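# Move tablecloth from side table to big table

## Task

Pull the tablecloth off the side table and lay it on the big table so that no part of it droops over any edge of the big table. Every item that stood on the side table must finish on the side table's bare surface, upright as it was and close to its starting spot. At the end, all grippers must have released and all arms must be moved away. Nothing counts as done if it stays in place only because a robot is holding it.

## Robot and tools

Robots: six identical i2rt Big YAM arms named arm1 to arm6. Each has six joints, a two-finger gripper and a wrist camera. The wrist camera rides on top of the hand and looks toward the fingertips when joints 1 and 6 are at 0 and the hand is level and pointing forward. Reach is about 1.0 m from the joint 1 axis. Two fixed room cameras also exist: cam_high and cam_low.

Frame: one shared scene frame, origin on the floor, +z up, metres. Arm feet sit on the tabletop at z=+0.72. Yaw is in degrees counter-clockwise from +x. arm1 x=-0.87 y=+0.65 facing -90; arm2 x=-0.87 y=-0.65 facing +90; arm3 x=+0.00 y=+0.65 facing -90; arm4 x=+0.00 y=-0.65 facing +90; arm5 x=+0.87 y=+0.65 facing -90; arm6 x=+0.87 y=-0.65 facing +90. So odd arms stand on the +y side looking toward -y, even arms on the -y side looking toward +y. The hand point is the midpoint between fingertips; its z axis runs along the fingers and the fingers close along its y axis. No result line prints the true foot pose.

Joints (all absolute targets, radians except the gripper; tolerance for counting a joint as arrived in brackets):
- joint1_rad -2.879 to 2.879 (±0.045): spins the arm about its foot, positive is counter-clockwise seen from above; 0 points the arm along its foot's facing.
- joint2_rad 0 to 3.141 (±0.14): shoulder; 0 has the upper arm lying roughly level toward the back, increasing raises it and then tips it forward.
- joint3_rad 0 to 3.019 (±0.09): elbow; 0 is fully folded, larger opens it.
- joint4_rad -1.692 to 1.57 (±0.055): hand pitch, positive tilts the fingers up.
- joint5_rad -1.57 to 1.57 (±0.03): hand yaw sideways, positive toward the arm's right.
- joint6_rad -2.094 to 2.094 (±0.035): hand roll, positive clockwise when viewed from behind the hand.
- gripper_m 0 to 0.093 (±0.003): fingertip gap in metres. Grip force tops out near 50 to 62 N per pad, lower on some grippers.
Joints move at different speeds, so the hand may sweep a wide, curved path between postures.

Tools:
- execute_actions: arguments actions (a list holding exactly one action, or empty) and cameras (optional list of camera names from arm1_cam_wrist ... arm6_cam_wrist, cam_high, cam_low, or "all"; omitted, null or ["all"] gives every camera, [] gives none). The single action is an object keyed by arm name; each arm holds a "joints" object mapping joint names to absolute targets. Only the joints you list receive new targets; omitted joints or arms may keep pushing toward earlier targets. All listed motions start at once and may finish at different moments. Any unknown key, unknown camera or out-of-range number rejects the whole call and nothing moves. An empty actions list just reports state and pictures. The result gives each robot's state plus one image per requested camera, in the order named on the "pictures" line.
- wait: seconds from 0 to 10; no new commands, the scene keeps running, and it returns the same as an empty action.
- zoom_image: camera and region [x0, y0, x1, y1] in pixels of that camera's latest full image, (0,0) top-left, at most 504 by 504.
- finished_scene: scene number; ends the scene permanently after the last command is held, and reports success. Replying without any tool call ends everything.

Reading results: joint_status tells how each commanded motion of the last accepted action ended. off_target: stopped short and may still be pushing. contact_stop or time_out: the joint gives up its target and holds where it stopped, except that after time_out a joint can keep a target (at most 0.375, 0.375, 0.113, 0.225, 0.075, 0.3 rad from its position for joints 1 to 6) and keep pushing; on_its_own lists such joints and will resume if the path clears. To relieve a push, command the joint its reported position. on_its_own covers what this call did not command; its "held at" is the held target, not the actual position. "joint command not followed" (often with a "cause:" line) means a self/inter-arm clearance check blocked that arm's joint targets; the gripper target still runs, and blocked joints show not_followed and may be retried with every later action until new passing targets are given. A call with no action never shows this line. A load-bearing joint may sag. Tiny target changes may produce no motion. If a stop is reported, later execute_actions, wait and finished_scene calls in the same reply are skipped.

Motor heat: holding loads warms motors even while you think. MOTOR HOT appears from 85 °C; at 100 °C that arm and its gripper go limp and drop (OVER-TEMPERATURE FAULT), and unfinished keys show limit_stop_at_motor_heat; resend targets afterwards.

Avoid: the arms do not stop on contact and can press hard, so do not drive into the tables, objects or each other. Two robots pressing firmly together fails and ends the run; a hard hit may too. The clearance check can react late and ignores fingers, gripper housings and wrist cameras between arms. Knocking or carrying a rigid object outside the work area fails the task (cloth is exempt). Drops, slips, slams and hard pushes reduce quality. A second scene with its own task follows the first; the robots and cameras stay essentially the same.

Each tool is called after "Call:" as a command line: name --argument value for each argument, lists and objects as JSON in quotes; but a table of rows of numbers goes row by row, as --pt "numbers of a row", without its own name.

## Session

Call:
execute_actions --actions '[]'

Scene clock: 0.00 s.
arm1.joint_positions: joint1_rad=+0.011 joint2_rad=+0.441 joint3_rad=+1.477 joint4_rad=-1.540 joint5_rad=+0.016 joint6_rad=+0.011 gripper_m=+0.095
arm1.joint_status: not commanded
arm1.hand: x=-0.8738 y=+0.5326 z=+1.3540 quat_wxyz=(-0.363, -0.609, -0.608, +0.358) (m; scene frame)
arm2.joint_positions: joint1_rad=+0.005 joint2_rad=+0.436 joint3_rad=+1.463 joint4_rad=-1.545 joint5_rad=+0.016 joint6_rad=+0.012 gripper_m=+0.094
arm2.joint_status: not commanded
arm2.hand: x=-0.8796 y=-0.5321 z=+1.2900 quat_wxyz=(-0.358, +0.617, -0.606, -0.353) (m; scene frame)
arm3.joint_positions: joint1_rad=+0.006 joint2_rad=+0.449 joint3_rad=+1.469 joint4_rad=-1.528 joint5_rad=-0.015 joint6_rad=+0.002 gripper_m=+0.094
arm3.joint_status: not commanded
arm3.hand: x=-0.0021 y=+0.5246 z=+1.2924 quat_wxyz=(-0.358, -0.617, -0.602, +0.359) (m; scene frame)
arm4.joint_positions: joint1_rad=+0.011 joint2_rad=+0.430 joint3_rad=+1.481 joint4_rad=-1.526 joint5_rad=+0.016 joint6_rad=+0.017 gripper_m=+0.095
arm4.joint_status: not commanded
arm4.hand: x=-0.0032 y=-0.5359 z=+1.2898 quat_wxyz=(-0.359, +0.613, -0.594, -0.378) (m; scene frame)
arm5.joint_positions: joint1_rad=-0.012 joint2_rad=+0.426 joint3_rad=+1.468 joint4_rad=-1.529 joint5_rad=+0.015 joint6_rad=+0.009 gripper_m=+0.094
arm5.joint_status: not commanded
arm5.hand: x=+0.8676 y=+0.5391 z=+1.3561 quat_wxyz=(-0.358, -0.616, -0.593, +0.376) (m; scene frame)
arm6.joint_positions: joint1_rad=+0.003 joint2_rad=+0.454 joint3_rad=+1.482 joint4_rad=-1.543 joint5_rad=+0.010 joint6_rad=-0.016 gripper_m=+0.095
arm6.joint_status: not commanded
arm6.hand: x=+0.8676 y=-0.5253 z=+1.3801 quat_wxyz=(-0.356, +0.624, -0.599, -0.354) (m; scene frame)
pictures: arm1_cam_wrist, arm2_cam_wrist, arm3_cam_wrist, arm4_cam_wrist, arm5_cam_wrist, arm6_cam_wrist, cam_high, cam_low
Images, in order (width x height): arm1_cam_wrist 504x504, arm2_cam_wrist 504x504, arm3_cam_wrist 504x504, arm4_cam_wrist 504x504, arm5_cam_wrist 504x504, arm6_cam_wrist 504x504, cam_high 504x504, cam_low 504x504.

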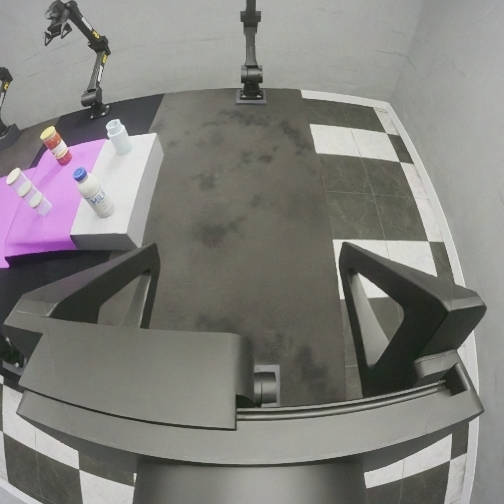

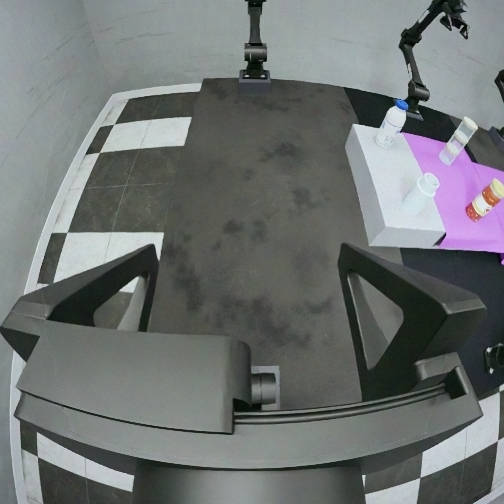

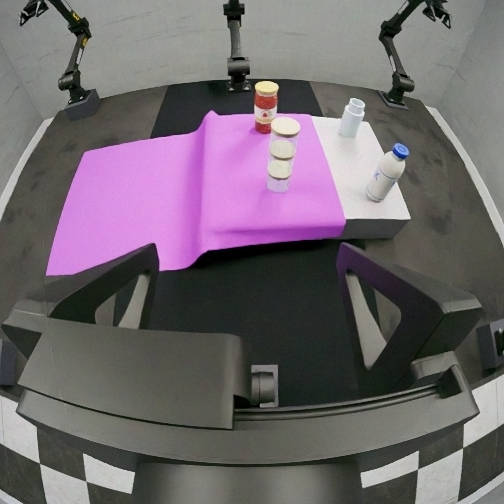

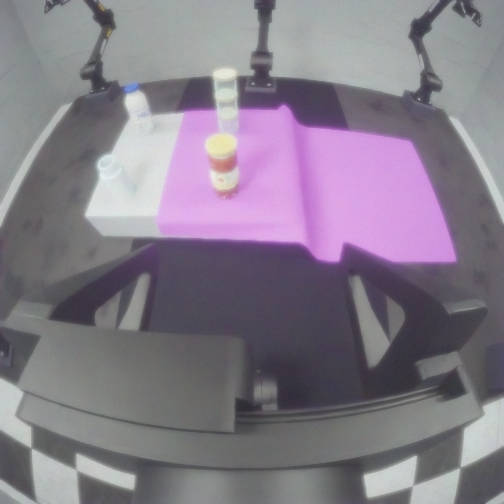

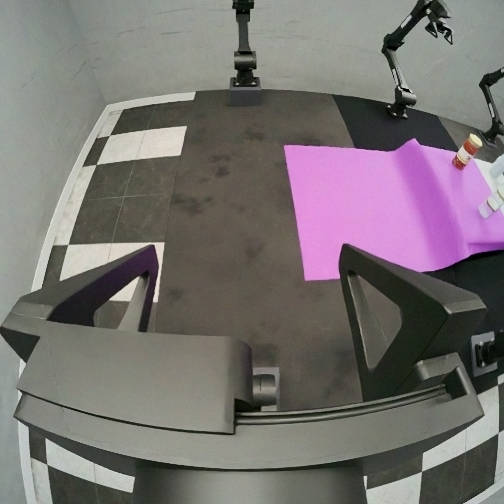

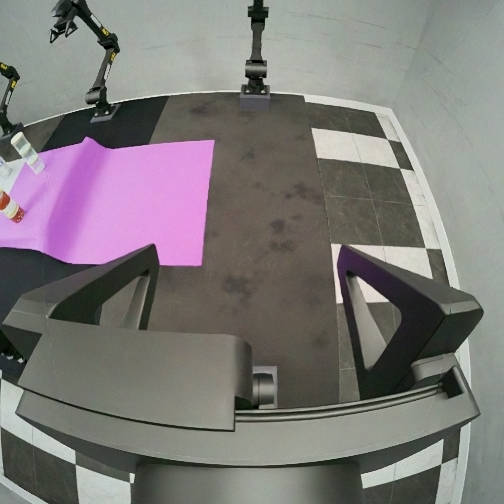

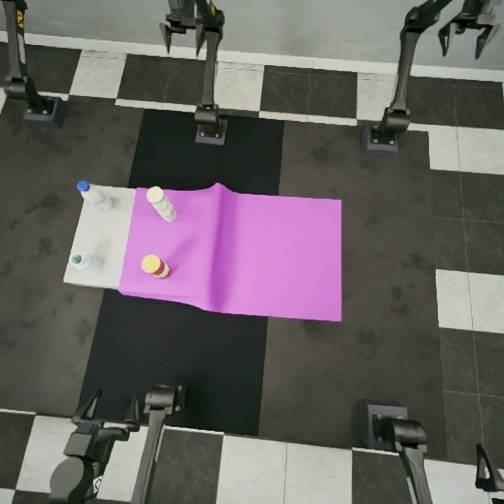

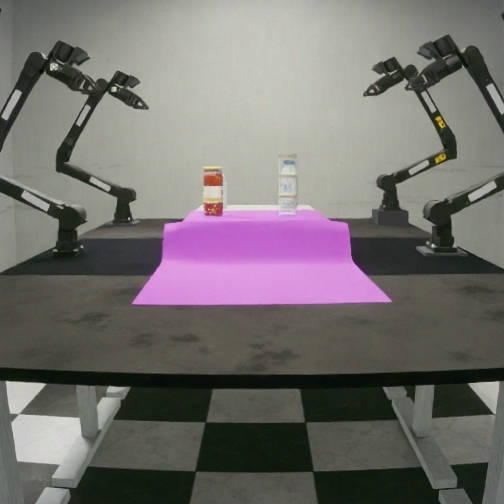

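Call:
zoom_image --camera "cam_low" --region '[130,120,390,310]'

Call:
zoom_image --camera "cam_high" --region '[40,150,280,340]'

Call:
execute_actions --actions '[{"arm3":{"joints":{"joint4_rad":-0.8}},"arm4":{"joints":{"joint2_rad":0.9}},"arm6":{"joints":{"joint3_rad":1.0}},"arm5":{"joints":{"joint2_rad":1.5,"joint3_rad":1.5,"joint4_rad":-1.5}}}]' --cameras '["arm4_cam_wrist","arm5_cam_wrist","cam_low"]'

Region (130, 120, 390, 310) of cam_low's 504x504 image, scaled by 1.938, with more detail than that image has; it fills the top 368 rows of this view, and the rest is white.

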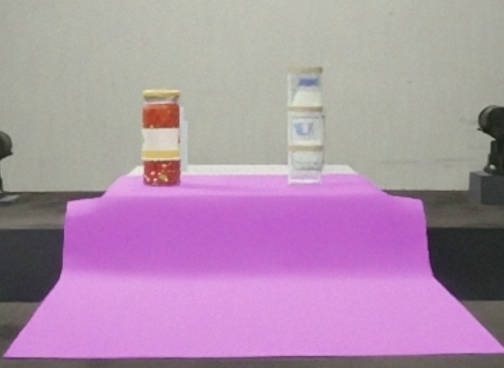

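Region (40, 150, 280, 340) of cam_high's 504x504 image, scaled by 2.100, with more detail than that image has; it fills the top 399 rows of this view, and the rest is white.

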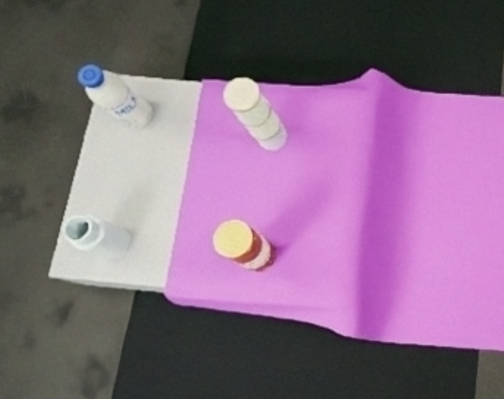

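Scene clock: 2.17 s.
arm1.joint_positions: joint1_rad=+0.011 joint2_rad=+0.441 joint3_rad=+1.477 joint4_rad=-1.540 joint5_rad=+0.016 joint6_rad=+0.011 gripper_m=+0.095
arm1.joint_status: not commanded
arm1.hand: x=-0.8738 y=+0.5326 z=+1.3540 quat_wxyz=(-0.363, -0.609, -0.608, +0.358) (m; scene frame)
arm2.joint_positions: joint1_rad=+0.005 joint2_rad=+0.436 joint3_rad=+1.463 joint4_rad=-1.545 joint5_rad=+0.016 joint6_rad=+0.012 gripper_m=+0.094
arm2.joint_status: not commanded
arm2.hand: x=-0.8796 y=-0.5321 z=+1.2900 quat_wxyz=(-0.358, +0.617, -0.606, -0.353) (m; scene frame)
arm3.joint_positions: joint1_rad=+0.006 joint2_rad=+0.449 joint3_rad=+1.469 joint4_rad=-0.819 joint5_rad=-0.015 joint6_rad=+0.002 gripper_m=+0.094
arm3.joint_status: all done
arm3.hand: x=-0.0030 y=+0.4983 z=+1.4611 quat_wxyz=(-0.543, -0.451, -0.444, +0.552) (m; scene frame)
arm4.joint_positions: joint1_rad=+0.011 joint2_rad=+0.901 joint3_rad=+1.481 joint4_rad=-1.526 joint5_rad=+0.016 joint6_rad=+0.017 gripper_m=+0.095
arm4.joint_status: all done
arm4.hand: x=-0.0146 y=-0.3470 z=+1.2000 quat_wxyz=(-0.214, +0.685, -0.660, -0.220) (m; scene frame)
arm5.joint_positions: joint1_rad=-0.012 joint2_rad=+1.502 joint3_rad=+1.488 joint4_rad=-1.502 joint5_rad=+0.015 joint6_rad=+0.009 gripper_m=+0.094
arm5.joint_status: all done
arm5.hand: x=+0.8578 y=+0.1931 z=+1.0573 quat_wxyz=(-0.015, -0.718, -0.695, +0.029) (m; scene frame)
arm6.joint_positions: joint1_rad=+0.003 joint2_rad=+0.456 joint3_rad=+0.991 joint4_rad=-1.543 joint5_rad=+0.010 joint6_rad=-0.016 gripper_m=+0.095
arm6.joint_status: all done
arm6.hand: x=+0.8665 y=-0.4773 z=+1.1616 quat_wxyz=(-0.198, +0.694, -0.665, -0.193) (m; scene frame)
pictures: arm4_cam_wrist, arm5_cam_wrist, cam_low
Images, in order (width x height): arm4_cam_wrist 504x504, arm5_cam_wrist 504x504, cam_low 504x504.

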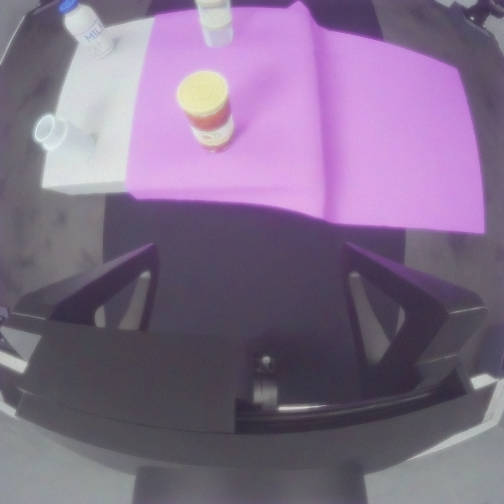

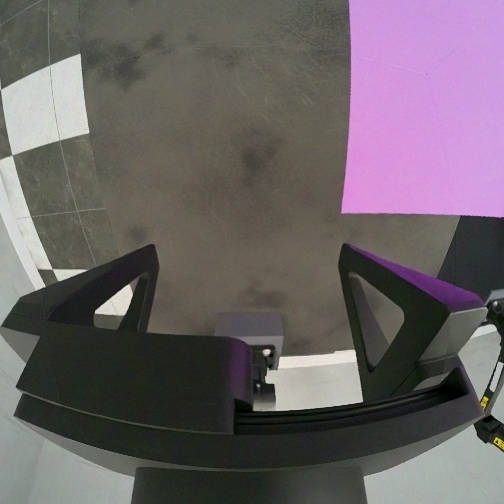

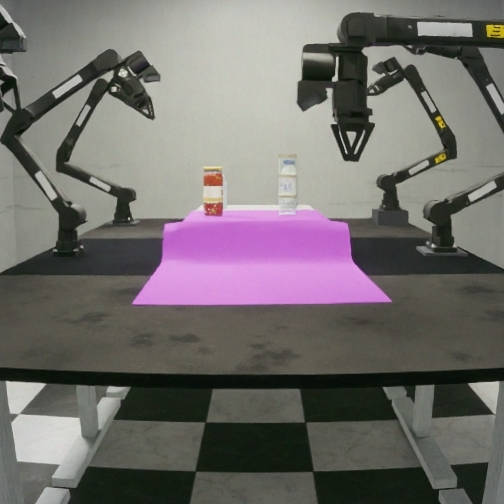

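Call:
execute_actions --actions '[{"arm3":{"joints":{"joint1_rad":-0.18,"joint2_rad":0.77,"joint3_rad":0.26,"joint4_rad":0.16}},"arm4":{"joints":{"joint1_rad":0.18,"joint2_rad":0.77,"joint3_rad":0.26,"joint4_rad":0.16}},"arm5":{"joints":{"joint1_rad":-1.0}},"arm6":{"joints":{"joint1_rad":1.0,"joint2_rad":1.5,"joint3_rad":1.5,"joint4_rad":-1.5}}}]' --cameras '["arm3_cam_wrist","arm4_cam_wrist","arm5_cam_wrist","arm6_cam_wrist","cam_low","cam_high"]'

Scene clock: 7.03 s.
arm1.joint_positions: joint1_rad=+0.011 joint2_rad=+0.441 joint3_rad=+1.477 joint4_rad=-1.540 joint5_rad=+0.016 joint6_rad=+0.011 gripper_m=+0.095
arm1.joint_status: not commanded
arm1.hand: x=-0.8738 y=+0.5326 z=+1.3540 quat_wxyz=(-0.363, -0.609, -0.608, +0.358) (m; scene frame)
arm2.joint_positions: joint1_rad=+0.005 joint2_rad=+0.436 joint3_rad=+1.463 joint4_rad=-1.545 joint5_rad=+0.016 joint6_rad=+0.012 gripper_m=+0.094
arm2.joint_status: not commanded
arm2.hand: x=-0.8796 y=-0.5321 z=+1.2900 quat_wxyz=(-0.358, +0.617, -0.606, -0.353) (m; scene frame)
arm3.joint_positions: joint1_rad=-0.175 joint2_rad=+0.773 joint3_rad=+0.257 joint4_rad=+0.141 joint5_rad=-0.015 joint6_rad=+0.002 gripper_m=+0.094
arm3.joint_status: all done
arm3.hand: x=-0.0739 y=+0.2983 z=+0.8952 quat_wxyz=(-0.359, -0.641, -0.522, +0.433) (m; scene frame)
arm4.joint_positions: joint1_rad=+0.175 joint2_rad=+0.778 joint3_rad=+0.258 joint4_rad=+0.137 joint5_rad=+0.016 joint6_rad=+0.017 gripper_m=+0.095
arm4.joint_status: all done
arm4.hand: x=-0.0763 y=-0.2989 z=+0.8832 quat_wxyz=(-0.350, +0.640, -0.526, -0.436) (m; scene frame)
arm5.joint_positions: joint1_rad=-1.000 joint2_rad=+1.502 joint3_rad=+1.488 joint4_rad=-1.502 joint5_rad=+0.015 joint6_rad=+0.009 gripper_m=+0.094
arm5.joint_status: all done
arm5.hand: x=+0.4811 y=+0.4105 z=+1.0579 quat_wxyz=(-0.003, -0.962, -0.272, +0.032) (m; scene frame)
arm6.joint_positions: joint1_rad=+1.007 joint2_rad=+1.515 joint3_rad=+1.474 joint4_rad=-1.500 joint5_rad=+0.011 joint6_rad=-0.016 gripper_m=+0.095
arm6.joint_status: all done
arm6.hand: x=+0.4774 y=-0.4134 z=+1.0667 quat_wxyz=(-0.008, +0.966, -0.257, -0.012) (m; scene frame)
pictures: arm3_cam_wrist, arm4_cam_wrist, arm5_cam_wrist, arm6_cam_wrist, cam_high, cam_low
Images, in order (width x height): arm3_cam_wrist 504x504, arm4_cam_wrist 504x504, arm5_cam_wrist 504x504, arm6_cam_wrist 504x504, cam_high 504x504, cam_low 504x504.

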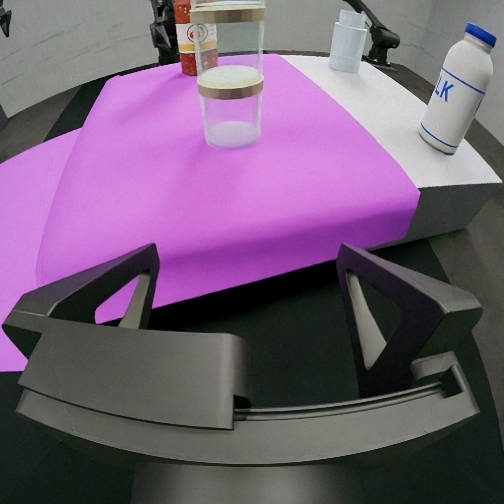

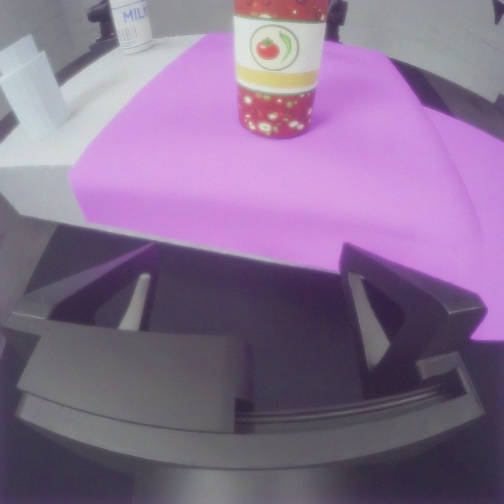

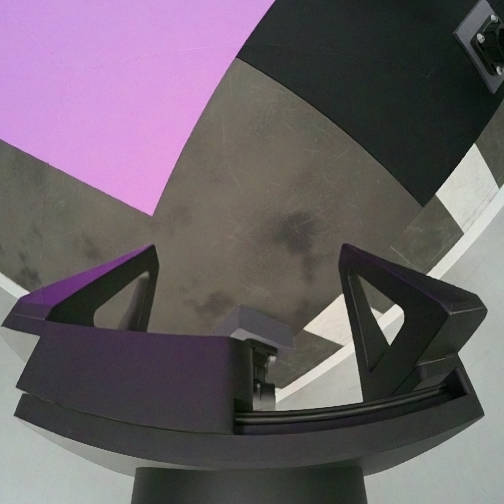

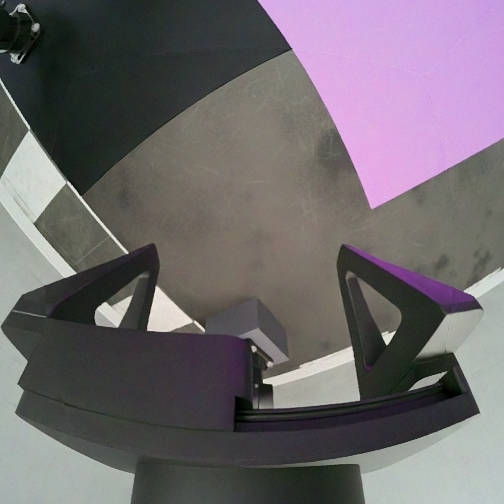

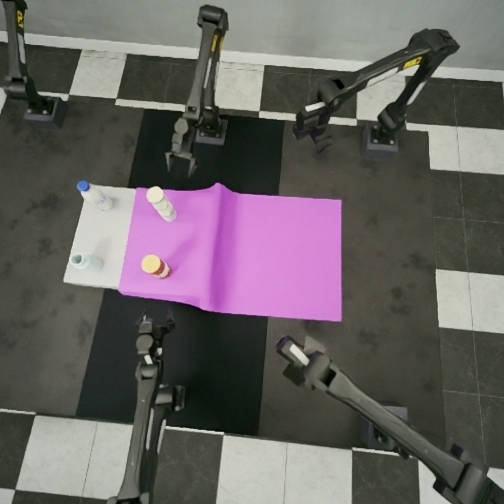

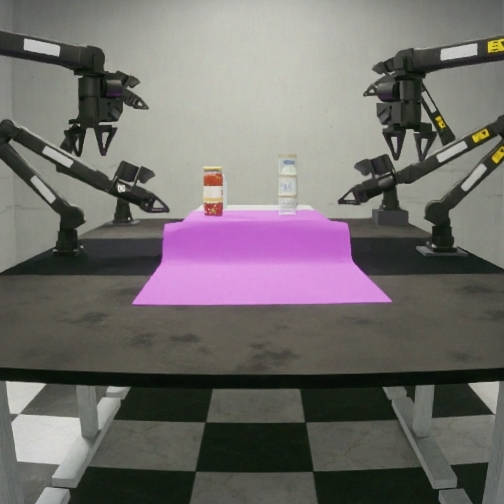

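Call:
execute_actions --actions '[{"arm3":{"joints":{"joint1_rad":-0.135,"joint2_rad":1.13,"joint3_rad":0.45,"joint4_rad":0.35}},"arm4":{"joints":{"joint1_rad":0.125,"joint2_rad":1.1,"joint3_rad":0.45,"joint4_rad":0.33}}}]' --cameras '["arm3_cam_wrist","arm4_cam_wrist","cam_low"]'

Call:
execute_actions --actions '[{"arm3":{"joints":{"joint2_rad":1.42,"joint3_rad":0.65,"joint4_rad":0.43}},"arm4":{"joints":{"joint2_rad":1.29,"joint3_rad":0.62,"joint4_rad":0.33}}}]' --cameras '["arm3_cam_wrist","arm4_cam_wrist","cam_low"]'

Scene clock: 9.20 s.
arm1.joint_positions: joint1_rad=+0.011 joint2_rad=+0.441 joint3_rad=+1.477 joint4_rad=-1.540 joint5_rad=+0.016 joint6_rad=+0.011 gripper_m=+0.095
arm1.joint_status: not commanded
arm1.hand: x=-0.8738 y=+0.5326 z=+1.3540 quat_wxyz=(-0.363, -0.609, -0.608, +0.358) (m; scene frame)
arm2.joint_positions: joint1_rad=+0.005 joint2_rad=+0.436 joint3_rad=+1.463 joint4_rad=-1.545 joint5_rad=+0.016 joint6_rad=+0.012 gripper_m=+0.094
arm2.joint_status: not commanded
arm2.hand: x=-0.8796 y=-0.5321 z=+1.2900 quat_wxyz=(-0.358, +0.617, -0.606, -0.353) (m; scene frame)
arm3.joint_positions: joint1_rad=-0.141 joint2_rad=+1.136 joint3_rad=+0.410 joint4_rad=+0.336 joint5_rad=-0.015 joint6_rad=+0.002 gripper_m=+0.094
arm3.joint_status: all done
arm3.hand: x=-0.0757 y=+0.2193 z=+0.8860 quat_wxyz=(-0.362, -0.635, -0.535, +0.423) (m; scene frame)
arm4.joint_positions: joint1_rad=+0.132 joint2_rad=+1.098 joint3_rad=+0.421 joint4_rad=+0.314 joint5_rad=+0.016 joint6_rad=+0.017 gripper_m=+0.095
arm4.joint_status: all done
arm4.hand: x=-0.0753 y=-0.2192 z=+0.8922 quat_wxyz=(-0.365, +0.625, -0.536, -0.435) (m; scene frame)
arm5.joint_positions: joint1_rad=-1.000 joint2_rad=+1.502 joint3_rad=+1.488 joint4_rad=-1.502 joint5_rad=+0.015 joint6_rad=+0.009 gripper_m=+0.094
arm5.joint_status: not commanded
arm5.hand: x=+0.4811 y=+0.4105 z=+1.0579 quat_wxyz=(-0.003, -0.962, -0.272, +0.032) (m; scene frame)
arm6.joint_positions: joint1_rad=+1.007 joint2_rad=+1.515 joint3_rad=+1.474 joint4_rad=-1.500 joint5_rad=+0.011 joint6_rad=-0.016 gripper_m=+0.095
arm6.joint_status: not commanded
arm6.hand: x=+0.4774 y=-0.4134 z=+1.0667 quat_wxyz=(-0.008, +0.966, -0.257, -0.012) (m; scene frame)
pictures: arm3_cam_wrist, arm4_cam_wrist, cam_low
Images, in order (width x height): arm3_cam_wrist 504x504, arm4_cam_wrist 504x504, cam_low 504x504.

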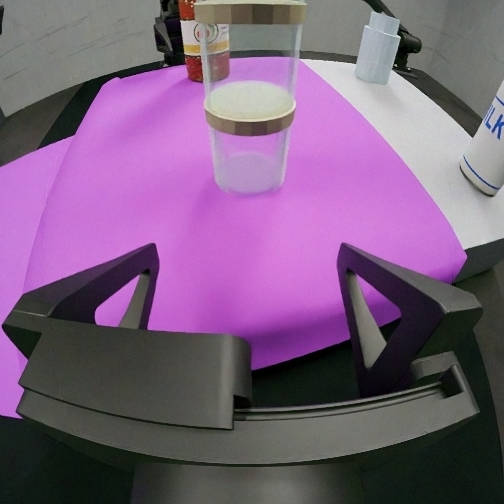

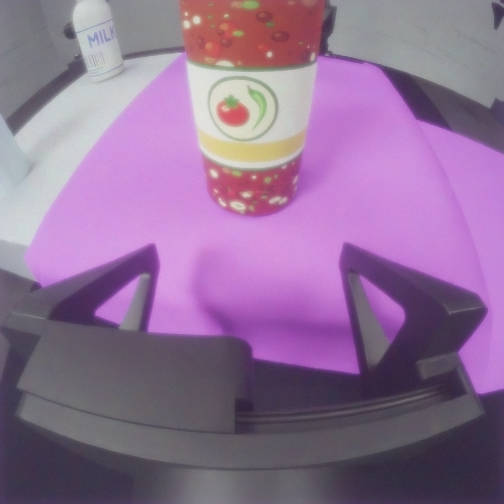

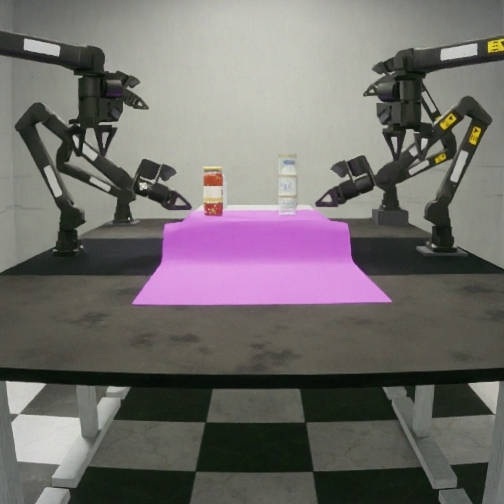

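Scene clock: 10.43 s.
arm1.joint_positions: joint1_rad=+0.011 joint2_rad=+0.441 joint3_rad=+1.477 joint4_rad=-1.540 joint5_rad=+0.016 joint6_rad=+0.011 gripper_m=+0.095
arm1.joint_status: not commanded
arm1.hand: x=-0.8738 y=+0.5326 z=+1.3540 quat_wxyz=(-0.363, -0.609, -0.608, +0.358) (m; scene frame)
arm2.joint_positions: joint1_rad=+0.005 joint2_rad=+0.436 joint3_rad=+1.463 joint4_rad=-1.545 joint5_rad=+0.016 joint6_rad=+0.012 gripper_m=+0.094
arm2.joint_status: not commanded
arm2.hand: x=-0.8796 y=-0.5321 z=+1.2900 quat_wxyz=(-0.358, +0.617, -0.606, -0.353) (m; scene frame)
arm3.joint_positions: joint1_rad=-0.141 joint2_rad=+1.429 joint3_rad=+0.611 joint4_rad=+0.416 joint5_rad=-0.015 joint6_rad=+0.002 gripper_m=+0.094
arm3.joint_status: all done
arm3.hand: x=-0.0910 y=+0.1346 z=+0.8706 quat_wxyz=(-0.359, -0.638, -0.537, +0.419) (m; scene frame)
arm4.joint_positions: joint1_rad=+0.132 joint2_rad=+1.285 joint3_rad=+0.582 joint4_rad=+0.314 joint5_rad=+0.016 joint6_rad=+0.017 gripper_m=+0.095
arm4.joint_status: all done
arm4.hand: x=-0.0864 y=-0.1584 z=+0.8931 quat_wxyz=(-0.358, +0.630, -0.541, -0.427) (m; scene frame)
arm5.joint_positions: joint1_rad=-1.000 joint2_rad=+1.502 joint3_rad=+1.488 joint4_rad=-1.502 joint5_rad=+0.015 joint6_rad=+0.009 gripper_m=+0.094
arm5.joint_status: not commanded
arm5.hand: x=+0.4811 y=+0.4105 z=+1.0579 quat_wxyz=(-0.003, -0.962, -0.272, +0.032) (m; scene frame)
arm6.joint_positions: joint1_rad=+1.007 joint2_rad=+1.515 joint3_rad=+1.474 joint4_rad=-1.500 joint5_rad=+0.011 joint6_rad=-0.016 gripper_m=+0.095
arm6.joint_status: not commanded
arm6.hand: x=+0.4774 y=-0.4134 z=+1.0667 quat_wxyz=(-0.008, +0.966, -0.257, -0.012) (m; scene frame)
pictures: arm3_cam_wrist, arm4_cam_wrist, cam_low
Images, in order (width x height): arm3_cam_wrist 504x504, arm4_cam_wrist 504x504, cam_low 504x504.

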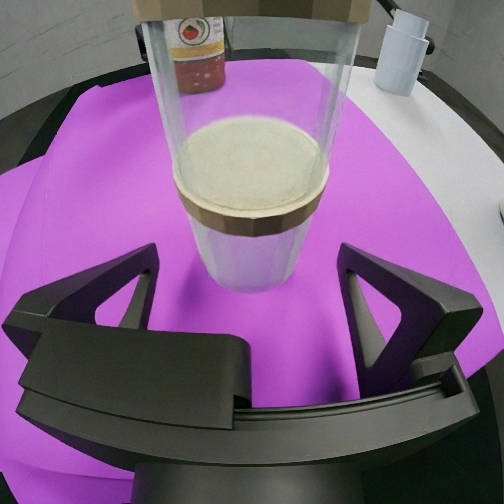

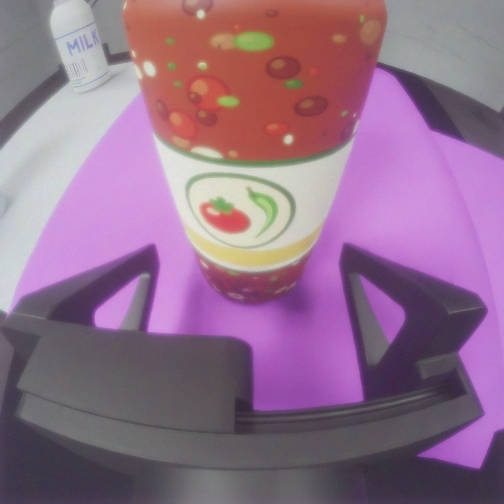

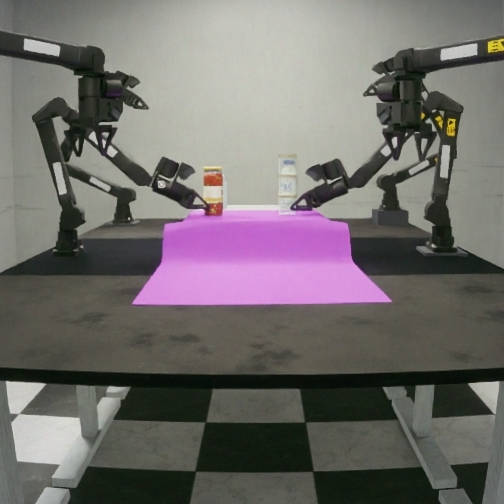

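Call:
execute_actions --actions '[{"arm3":{"joints":{"joint2_rad":1.47,"joint3_rad":0.72,"joint4_rad":0.41}},"arm4":{"joints":{"joint2_rad":1.34,"joint3_rad":0.69,"joint4_rad":0.32}},"arm5":{"joints":{"joint1_rad":-1.11,"joint2_rad":2.19,"joint3_rad":2.1,"joint4_rad":-0.9}},"arm6":{"joints":{"joint1_rad":1.11,"joint2_rad":2.21,"joint3_rad":2.1,"joint4_rad":-0.88}}}]' --cameras '["cam_low"]'

Call:
execute_actions --actions '[{"arm3":{"joints":{"gripper_m":0.04}},"arm4":{"joints":{"gripper_m":0.045}}}]' --cameras '["arm3_cam_wrist","arm4_cam_wrist","arm5_cam_wrist","arm6_cam_wrist","cam_low","cam_high"]'

Scene clock: 13.07 s.
arm1.joint_positions: joint1_rad=+0.011 joint2_rad=+0.441 joint3_rad=+1.477 joint4_rad=-1.540 joint5_rad=+0.016 joint6_rad=+0.011 gripper_m=+0.095
arm1.joint_status: not commanded
arm1.hand: x=-0.8738 y=+0.5326 z=+1.3540 quat_wxyz=(-0.363, -0.609, -0.608, +0.358) (m; scene frame)
arm2.joint_positions: joint1_rad=+0.005 joint2_rad=+0.436 joint3_rad=+1.463 joint4_rad=-1.545 joint5_rad=+0.016 joint6_rad=+0.012 gripper_m=+0.094
arm2.joint_status: not commanded
arm2.hand: x=-0.8796 y=-0.5321 z=+1.2900 quat_wxyz=(-0.358, +0.617, -0.606, -0.353) (m; scene frame)
arm3.joint_positions: joint1_rad=-0.141 joint2_rad=+1.472 joint3_rad=+0.665 joint4_rad=+0.414 joint5_rad=-0.015 joint6_rad=+0.002 gripper_m=+0.094
arm3.joint_status: all done
arm3.hand: x=-0.0947 y=+0.1146 z=+0.8741 quat_wxyz=(-0.361, -0.636, -0.536, +0.422) (m; scene frame)
arm4.joint_positions: joint1_rad=+0.132 joint2_rad=+1.334 joint3_rad=+0.645 joint4_rad=+0.314 joint5_rad=+0.016 joint6_rad=+0.017 gripper_m=+0.095
arm4.joint_status: all done
arm4.hand: x=-0.0906 y=-0.1352 z=+0.9022 quat_wxyz=(-0.362, +0.627, -0.538, -0.431) (m; scene frame)
arm5.joint_positions: joint1_rad=-1.117 joint2_rad=+2.196 joint3_rad=+2.045 joint4_rad=-0.911 joint5_rad=+0.015 joint6_rad=+0.009 gripper_m=+0.094
arm5.joint_status: all done
arm5.hand: x=+0.1504 y=+0.3124 z=+0.9236 quat_wxyz=(-0.052, -0.945, -0.206, +0.250) (m; scene frame)
arm6.joint_positions: joint1_rad=+1.118 joint2_rad=+2.234 joint3_rad=+2.053 joint4_rad=-0.892 joint5_rad=+0.011 joint6_rad=-0.016 gripper_m=+0.095
arm6.joint_status: all done
arm6.hand: x=+0.1406 y=-0.3170 z=+0.9167 quat_wxyz=(-0.058, +0.949, -0.198, -0.238) (m; scene frame)
pictures: cam_low
Images, in order (width x height): cam_low 504x504.

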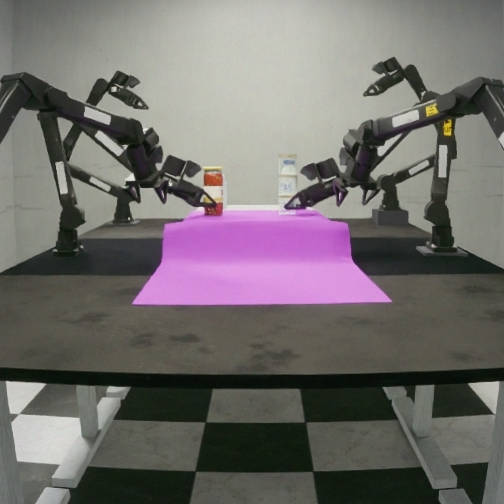

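Scene clock: 13.67 s.
arm1.joint_positions: joint1_rad=+0.011 joint2_rad=+0.441 joint3_rad=+1.477 joint4_rad=-1.540 joint5_rad=+0.016 joint6_rad=+0.011 gripper_m=+0.095
arm1.joint_status: not commanded
arm1.hand: x=-0.8738 y=+0.5326 z=+1.3540 quat_wxyz=(-0.363, -0.609, -0.608, +0.358) (m; scene frame)
arm2.joint_positions: joint1_rad=+0.005 joint2_rad=+0.436 joint3_rad=+1.463 joint4_rad=-1.545 joint5_rad=+0.016 joint6_rad=+0.012 gripper_m=+0.094
arm2.joint_status: not commanded
arm2.hand: x=-0.8796 y=-0.5321 z=+1.2900 quat_wxyz=(-0.358, +0.617, -0.606, -0.353) (m; scene frame)
arm3.joint_positions: joint1_rad=-0.141 joint2_rad=+1.472 joint3_rad=+0.665 joint4_rad=+0.414 joint5_rad=-0.014 joint6_rad=+0.002 gripper_m=+0.059
arm3.joint_status: gripper_m off_target (ended at +0.059, target +0.040)
arm3.hand: x=-0.0949 y=+0.1147 z=+0.8740 quat_wxyz=(-0.361, -0.636, -0.536, +0.422) (m; scene frame)
arm4.joint_positions: joint1_rad=+0.131 joint2_rad=+1.334 joint3_rad=+0.645 joint4_rad=+0.314 joint5_rad=+0.019 joint6_rad=+0.015 gripper_m=+0.067
arm4.joint_status: gripper_m off_target (ended at +0.067, target +0.045)
arm4.hand: x=-0.0898 y=-0.1350 z=+0.9022 quat_wxyz=(-0.363, +0.627, -0.538, -0.430) (m; scene frame)
arm5.joint_positions: joint1_rad=-1.117 joint2_rad=+2.196 joint3_rad=+2.045 joint4_rad=-0.911 joint5_rad=+0.015 joint6_rad=+0.009 gripper_m=+0.094
arm5.joint_status: not commanded
arm5.hand: x=+0.1504 y=+0.3124 z=+0.9236 quat_wxyz=(-0.052, -0.945, -0.206, +0.250) (m; scene frame)
arm6.joint_positions: joint1_rad=+1.118 joint2_rad=+2.234 joint3_rad=+2.053 joint4_rad=-0.892 joint5_rad=+0.011 joint6_rad=-0.016 gripper_m=+0.095
arm6.joint_status: not commanded
arm6.hand: x=+0.1406 y=-0.3170 z=+0.9167 quat_wxyz=(-0.058, +0.949, -0.198, -0.238) (m; scene frame)
pictures: arm3_cam_wrist, arm4_cam_wrist, arm5_cam_wrist, arm6_cam_wrist, cam_high, cam_low
Images, in order (width x height): arm3_cam_wrist 504x504, arm4_cam_wrist 504x504, arm5_cam_wrist 504x504, arm6_cam_wrist 504x504, cam_high 504x504, cam_low 504x504.

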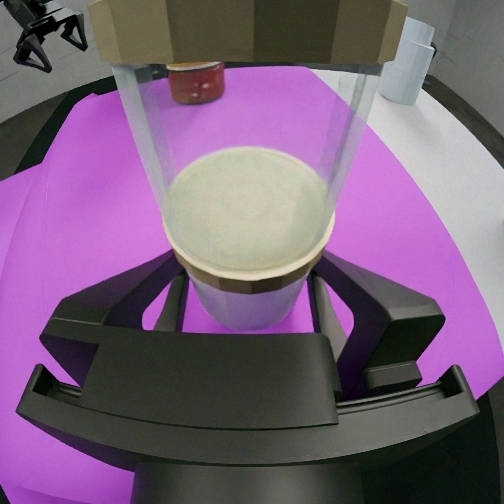

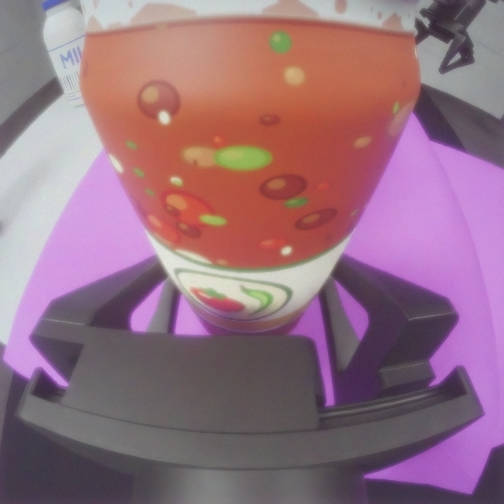

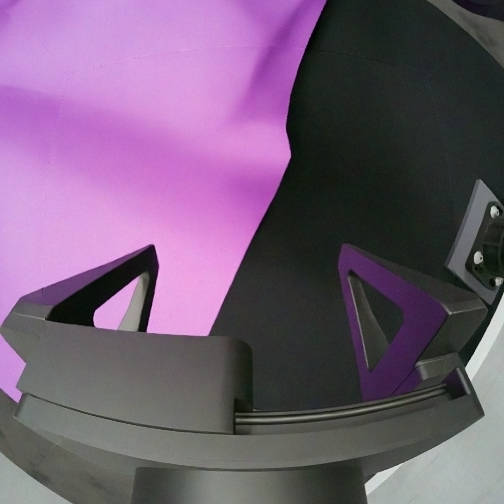

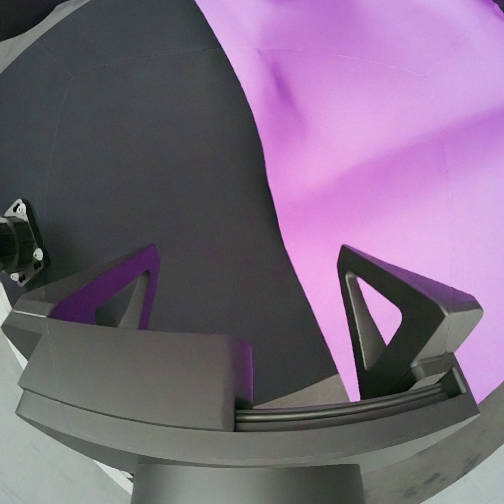

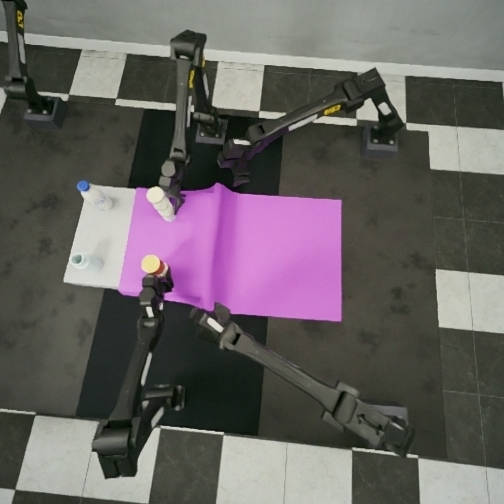

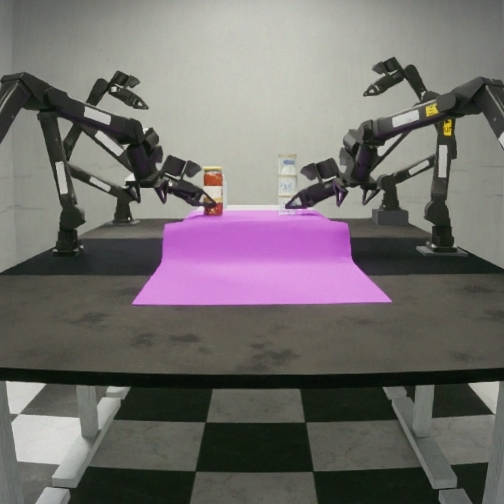

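Call:
execute_actions --actions '[{"arm3":{"joints":{"joint2_rad":1.36,"joint4_rad":0.30}},"arm4":{"joints":{"joint2_rad":1.22,"joint4_rad":0.21}},"arm5":{"joints":{"joint1_rad":-1.07,"joint2_rad":2.35,"joint4_rad":-0.87}},"arm6":{"joints":{"joint1_rad":1.075,"joint2_rad":2.37,"joint4_rad":-0.86}}}]' --cameras '["arm5_cam_wrist","arm6_cam_wrist","cam_low"]'

Call:
execute_actions --actions '[{"arm5":{"joints":{"gripper_m":0}},"arm6":{"joints":{"gripper_m":0}}}]' --cameras '["arm5_cam_wrist","arm6_cam_wrist","cam_low"]'

Scene clock: 15.70 s.
arm1.joint_positions: joint1_rad=+0.011 joint2_rad=+0.441 joint3_rad=+1.477 joint4_rad=-1.540 joint5_rad=+0.016 joint6_rad=+0.011 gripper_m=+0.095
arm1.joint_status: not commanded
arm1.hand: x=-0.8738 y=+0.5326 z=+1.3540 quat_wxyz=(-0.363, -0.609, -0.608, +0.358) (m; scene frame)
arm2.joint_positions: joint1_rad=+0.005 joint2_rad=+0.436 joint3_rad=+1.463 joint4_rad=-1.545 joint5_rad=+0.016 joint6_rad=+0.012 gripper_m=+0.094
arm2.joint_status: not commanded
arm2.hand: x=-0.8796 y=-0.5321 z=+1.2900 quat_wxyz=(-0.358, +0.617, -0.606, -0.353) (m; scene frame)
arm3.joint_positions: joint1_rad=-0.141 joint2_rad=+1.388 joint3_rad=+0.667 joint4_rad=+0.288 joint5_rad=-0.014 joint6_rad=+0.002 gripper_m=+0.059
arm3.joint_status: all done
arm3.hand: x=-0.0924 y=+0.1281 z=+0.8901 quat_wxyz=(-0.350, -0.645, -0.542, +0.409) (m; scene frame)
arm4.joint_positions: joint1_rad=+0.131 joint2_rad=+1.271 joint3_rad=+0.646 joint4_rad=+0.189 joint5_rad=+0.019 joint6_rad=+0.015 gripper_m=+0.067
arm4.joint_status: all done
arm4.hand: x=-0.0871 y=-0.1499 z=+0.9056 quat_wxyz=(-0.347, +0.640, -0.549, -0.410) (m; scene frame)
arm5.joint_positions: joint1_rad=-1.071 joint2_rad=+2.357 joint3_rad=+2.071 joint4_rad=-0.875 joint5_rad=+0.015 joint6_rad=+0.009 gripper_m=+0.094
arm5.joint_status: all done
arm5.hand: x=+0.1608 y=+0.2759 z=+0.8147 quat_wxyz=(-0.046, -0.951, -0.231, +0.202) (m; scene frame)
arm6.joint_positions: joint1_rad=+1.072 joint2_rad=+2.389 joint3_rad=+2.073 joint4_rad=-0.867 joint5_rad=+0.011 joint6_rad=-0.016 gripper_m=+0.095
arm6.joint_status: all done
arm6.hand: x=+0.1578 y=-0.2845 z=+0.8082 quat_wxyz=(-0.050, +0.956, -0.223, -0.185) (m; scene frame)
pictures: arm5_cam_wrist, arm6_cam_wrist, cam_low
Images, in order (width x height): arm5_cam_wrist 504x504, arm6_cam_wrist 504x504, cam_low 504x504.

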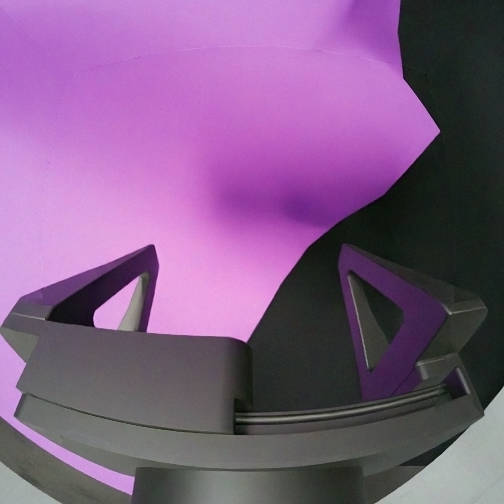

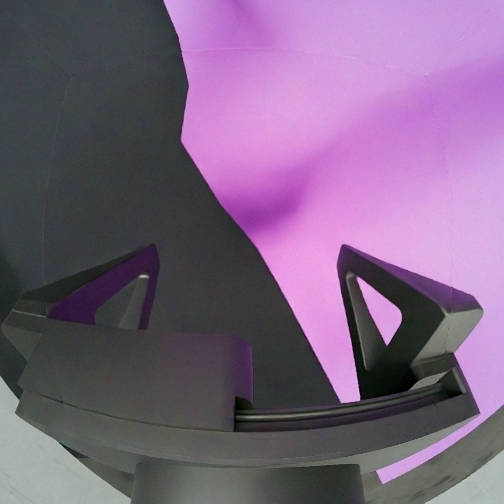

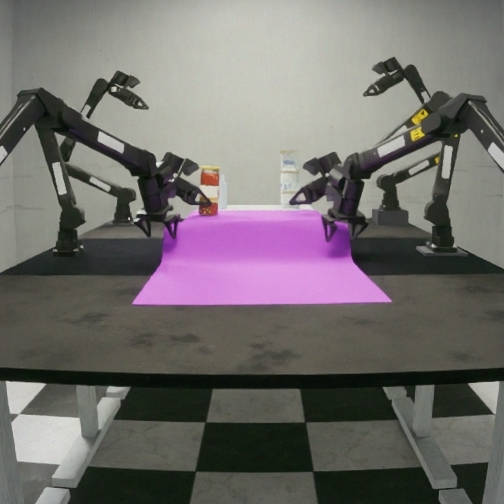

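Scene clock: 16.43 s.
arm1.joint_positions: joint1_rad=+0.011 joint2_rad=+0.441 joint3_rad=+1.477 joint4_rad=-1.540 joint5_rad=+0.016 joint6_rad=+0.011 gripper_m=+0.095
arm1.joint_status: not commanded
arm1.hand: x=-0.8738 y=+0.5326 z=+1.3540 quat_wxyz=(-0.363, -0.609, -0.608, +0.358) (m; scene frame)
arm2.joint_positions: joint1_rad=+0.005 joint2_rad=+0.436 joint3_rad=+1.463 joint4_rad=-1.545 joint5_rad=+0.016 joint6_rad=+0.012 gripper_m=+0.094
arm2.joint_status: not commanded
arm2.hand: x=-0.8796 y=-0.5321 z=+1.2900 quat_wxyz=(-0.358, +0.617, -0.606, -0.353) (m; scene frame)
arm3.joint_positions: joint1_rad=-0.141 joint2_rad=+1.388 joint3_rad=+0.667 joint4_rad=+0.288 joint5_rad=-0.014 joint6_rad=+0.002 gripper_m=+0.059
arm3.joint_status: not commanded
arm3.hand: x=-0.0924 y=+0.1281 z=+0.8901 quat_wxyz=(-0.350, -0.645, -0.542, +0.409) (m; scene frame)
arm4.joint_positions: joint1_rad=+0.131 joint2_rad=+1.271 joint3_rad=+0.646 joint4_rad=+0.189 joint5_rad=+0.019 joint6_rad=+0.015 gripper_m=+0.067
arm4.joint_status: not commanded
arm4.hand: x=-0.0871 y=-0.1499 z=+0.9056 quat_wxyz=(-0.347, +0.640, -0.549, -0.410) (m; scene frame)
arm5.joint_positions: joint1_rad=-1.071 joint2_rad=+2.357 joint3_rad=+2.071 joint4_rad=-0.875 joint5_rad=+0.015 joint6_rad=+0.009 gripper_m=+0.001
arm5.joint_status: all done
arm5.hand: x=+0.1608 y=+0.2759 z=+0.8147 quat_wxyz=(-0.046, -0.951, -0.231, +0.202) (m; scene frame)
arm6.joint_positions: joint1_rad=+1.072 joint2_rad=+2.389 joint3_rad=+2.073 joint4_rad=-0.867 joint5_rad=+0.011 joint6_rad=-0.016 gripper_m=+0.001
arm6.joint_status: all done
arm6.hand: x=+0.1578 y=-0.2845 z=+0.8082 quat_wxyz=(-0.050, +0.956, -0.223, -0.185) (m; scene frame)
pictures: arm5_cam_wrist, arm6_cam_wrist, cam_low
Images, in order (width x height): arm5_cam_wrist 504x504, arm6_cam_wrist 504x504, cam_low 504x504.

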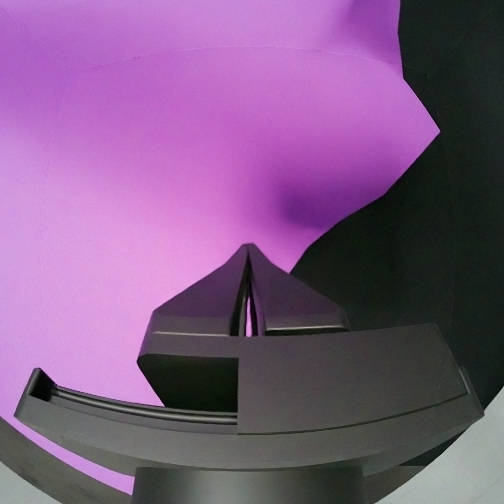

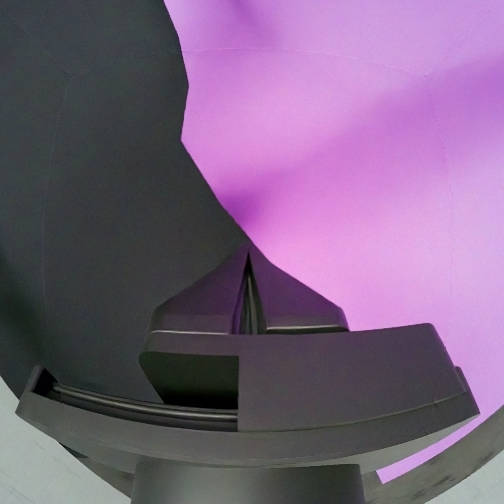

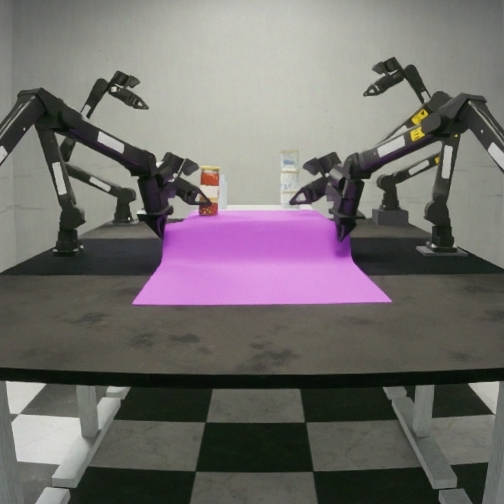

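Call:
execute_actions --actions '[{"arm3":{"joints":{"joint2_rad":1.30,"joint3_rad":0.75,"joint4_rad":0.24}},"arm4":{"joints":{"joint2_rad":1.15,"joint3_rad":0.74,"joint4_rad":0.13}},"arm5":{"joints":{"gripper_m":0.093,"joint1_rad":-1.09,"joint4_rad":-0.74}},"arm6":{"joints":{"gripper_m":0.093,"joint4_rad":-0.74}}}]' --cameras '[]'

Call:
execute_actions --actions '[{"arm5":{"joints":{"joint2_rad":2.43}},"arm6":{"joints":{"joint2_rad":2.445}}}]' --cameras '["arm5_cam_wrist","arm6_cam_wrist"]'

Call:
execute_actions --actions '[{"arm5":{"joints":{"gripper_m":0}},"arm6":{"joints":{"gripper_m":0}}}]' --cameras '["arm5_cam_wrist","arm6_cam_wrist","cam_low"]'

Scene clock: 19.03 s.
arm1.joint_positions: joint1_rad=+0.011 joint2_rad=+0.441 joint3_rad=+1.477 joint4_rad=-1.540 joint5_rad=+0.016 joint6_rad=+0.011 gripper_m=+0.095
arm1.joint_status: not commanded
arm1.hand: x=-0.8738 y=+0.5326 z=+1.3540 quat_wxyz=(-0.363, -0.609, -0.608, +0.358) (m; scene frame)
arm2.joint_positions: joint1_rad=+0.005 joint2_rad=+0.436 joint3_rad=+1.463 joint4_rad=-1.545 joint5_rad=+0.016 joint6_rad=+0.012 gripper_m=+0.094
arm2.joint_status: not commanded
arm2.hand: x=-0.8796 y=-0.5321 z=+1.2900 quat_wxyz=(-0.358, +0.617, -0.606, -0.353) (m; scene frame)
arm3.joint_positions: joint1_rad=-0.141 joint2_rad=+1.326 joint3_rad=+0.667 joint4_rad=+0.228 joint5_rad=-0.014 joint6_rad=+0.002 gripper_m=+0.059
arm3.joint_status: all done
arm3.hand: x=-0.0909 y=+0.1365 z=+0.9079 quat_wxyz=(-0.351, -0.644, -0.542, +0.410) (m; scene frame)
arm4.joint_positions: joint1_rad=+0.131 joint2_rad=+1.196 joint3_rad=+0.646 joint4_rad=+0.104 joint5_rad=+0.019 joint6_rad=+0.015 gripper_m=+0.067
arm4.joint_status: joint3_rad time_out (moved +0.000 of +0.094); the others done
arm4.on_its_own: joint3_rad reads +0.646 and still pushes toward +0.740 since a time_out
arm4.hand: x=-0.0846 y=-0.1634 z=+0.9226 quat_wxyz=(-0.345, +0.642, -0.551, -0.407) (m; scene frame)
arm5.joint_positions: joint1_rad=-1.078 joint2_rad=+2.357 joint3_rad=+2.071 joint4_rad=-0.752 joint5_rad=+0.015 joint6_rad=+0.009 gripper_m=+0.093
arm5.joint_status: all done
arm5.hand: x=+0.1344 y=+0.2683 z=+0.8286 quat_wxyz=(-0.060, -0.937, -0.223, +0.260) (m; scene frame)
arm6.joint_positions: joint1_rad=+1.072 joint2_rad=+2.389 joint3_rad=+2.073 joint4_rad=-0.753 joint5_rad=+0.011 joint6_rad=-0.016 gripper_m=+0.093
arm6.joint_status: all done
arm6.hand: x=+0.1351 y=-0.2729 z=+0.8202 quat_wxyz=(-0.064, +0.944, -0.220, -0.239) (m; scene frame)
pictures: none
No camera images: the call's "cameras" was empty. Leave "cameras" out to get every camera's image.

not run: a stop came earlier in this reply.

not run: a stop came earlier in this reply.


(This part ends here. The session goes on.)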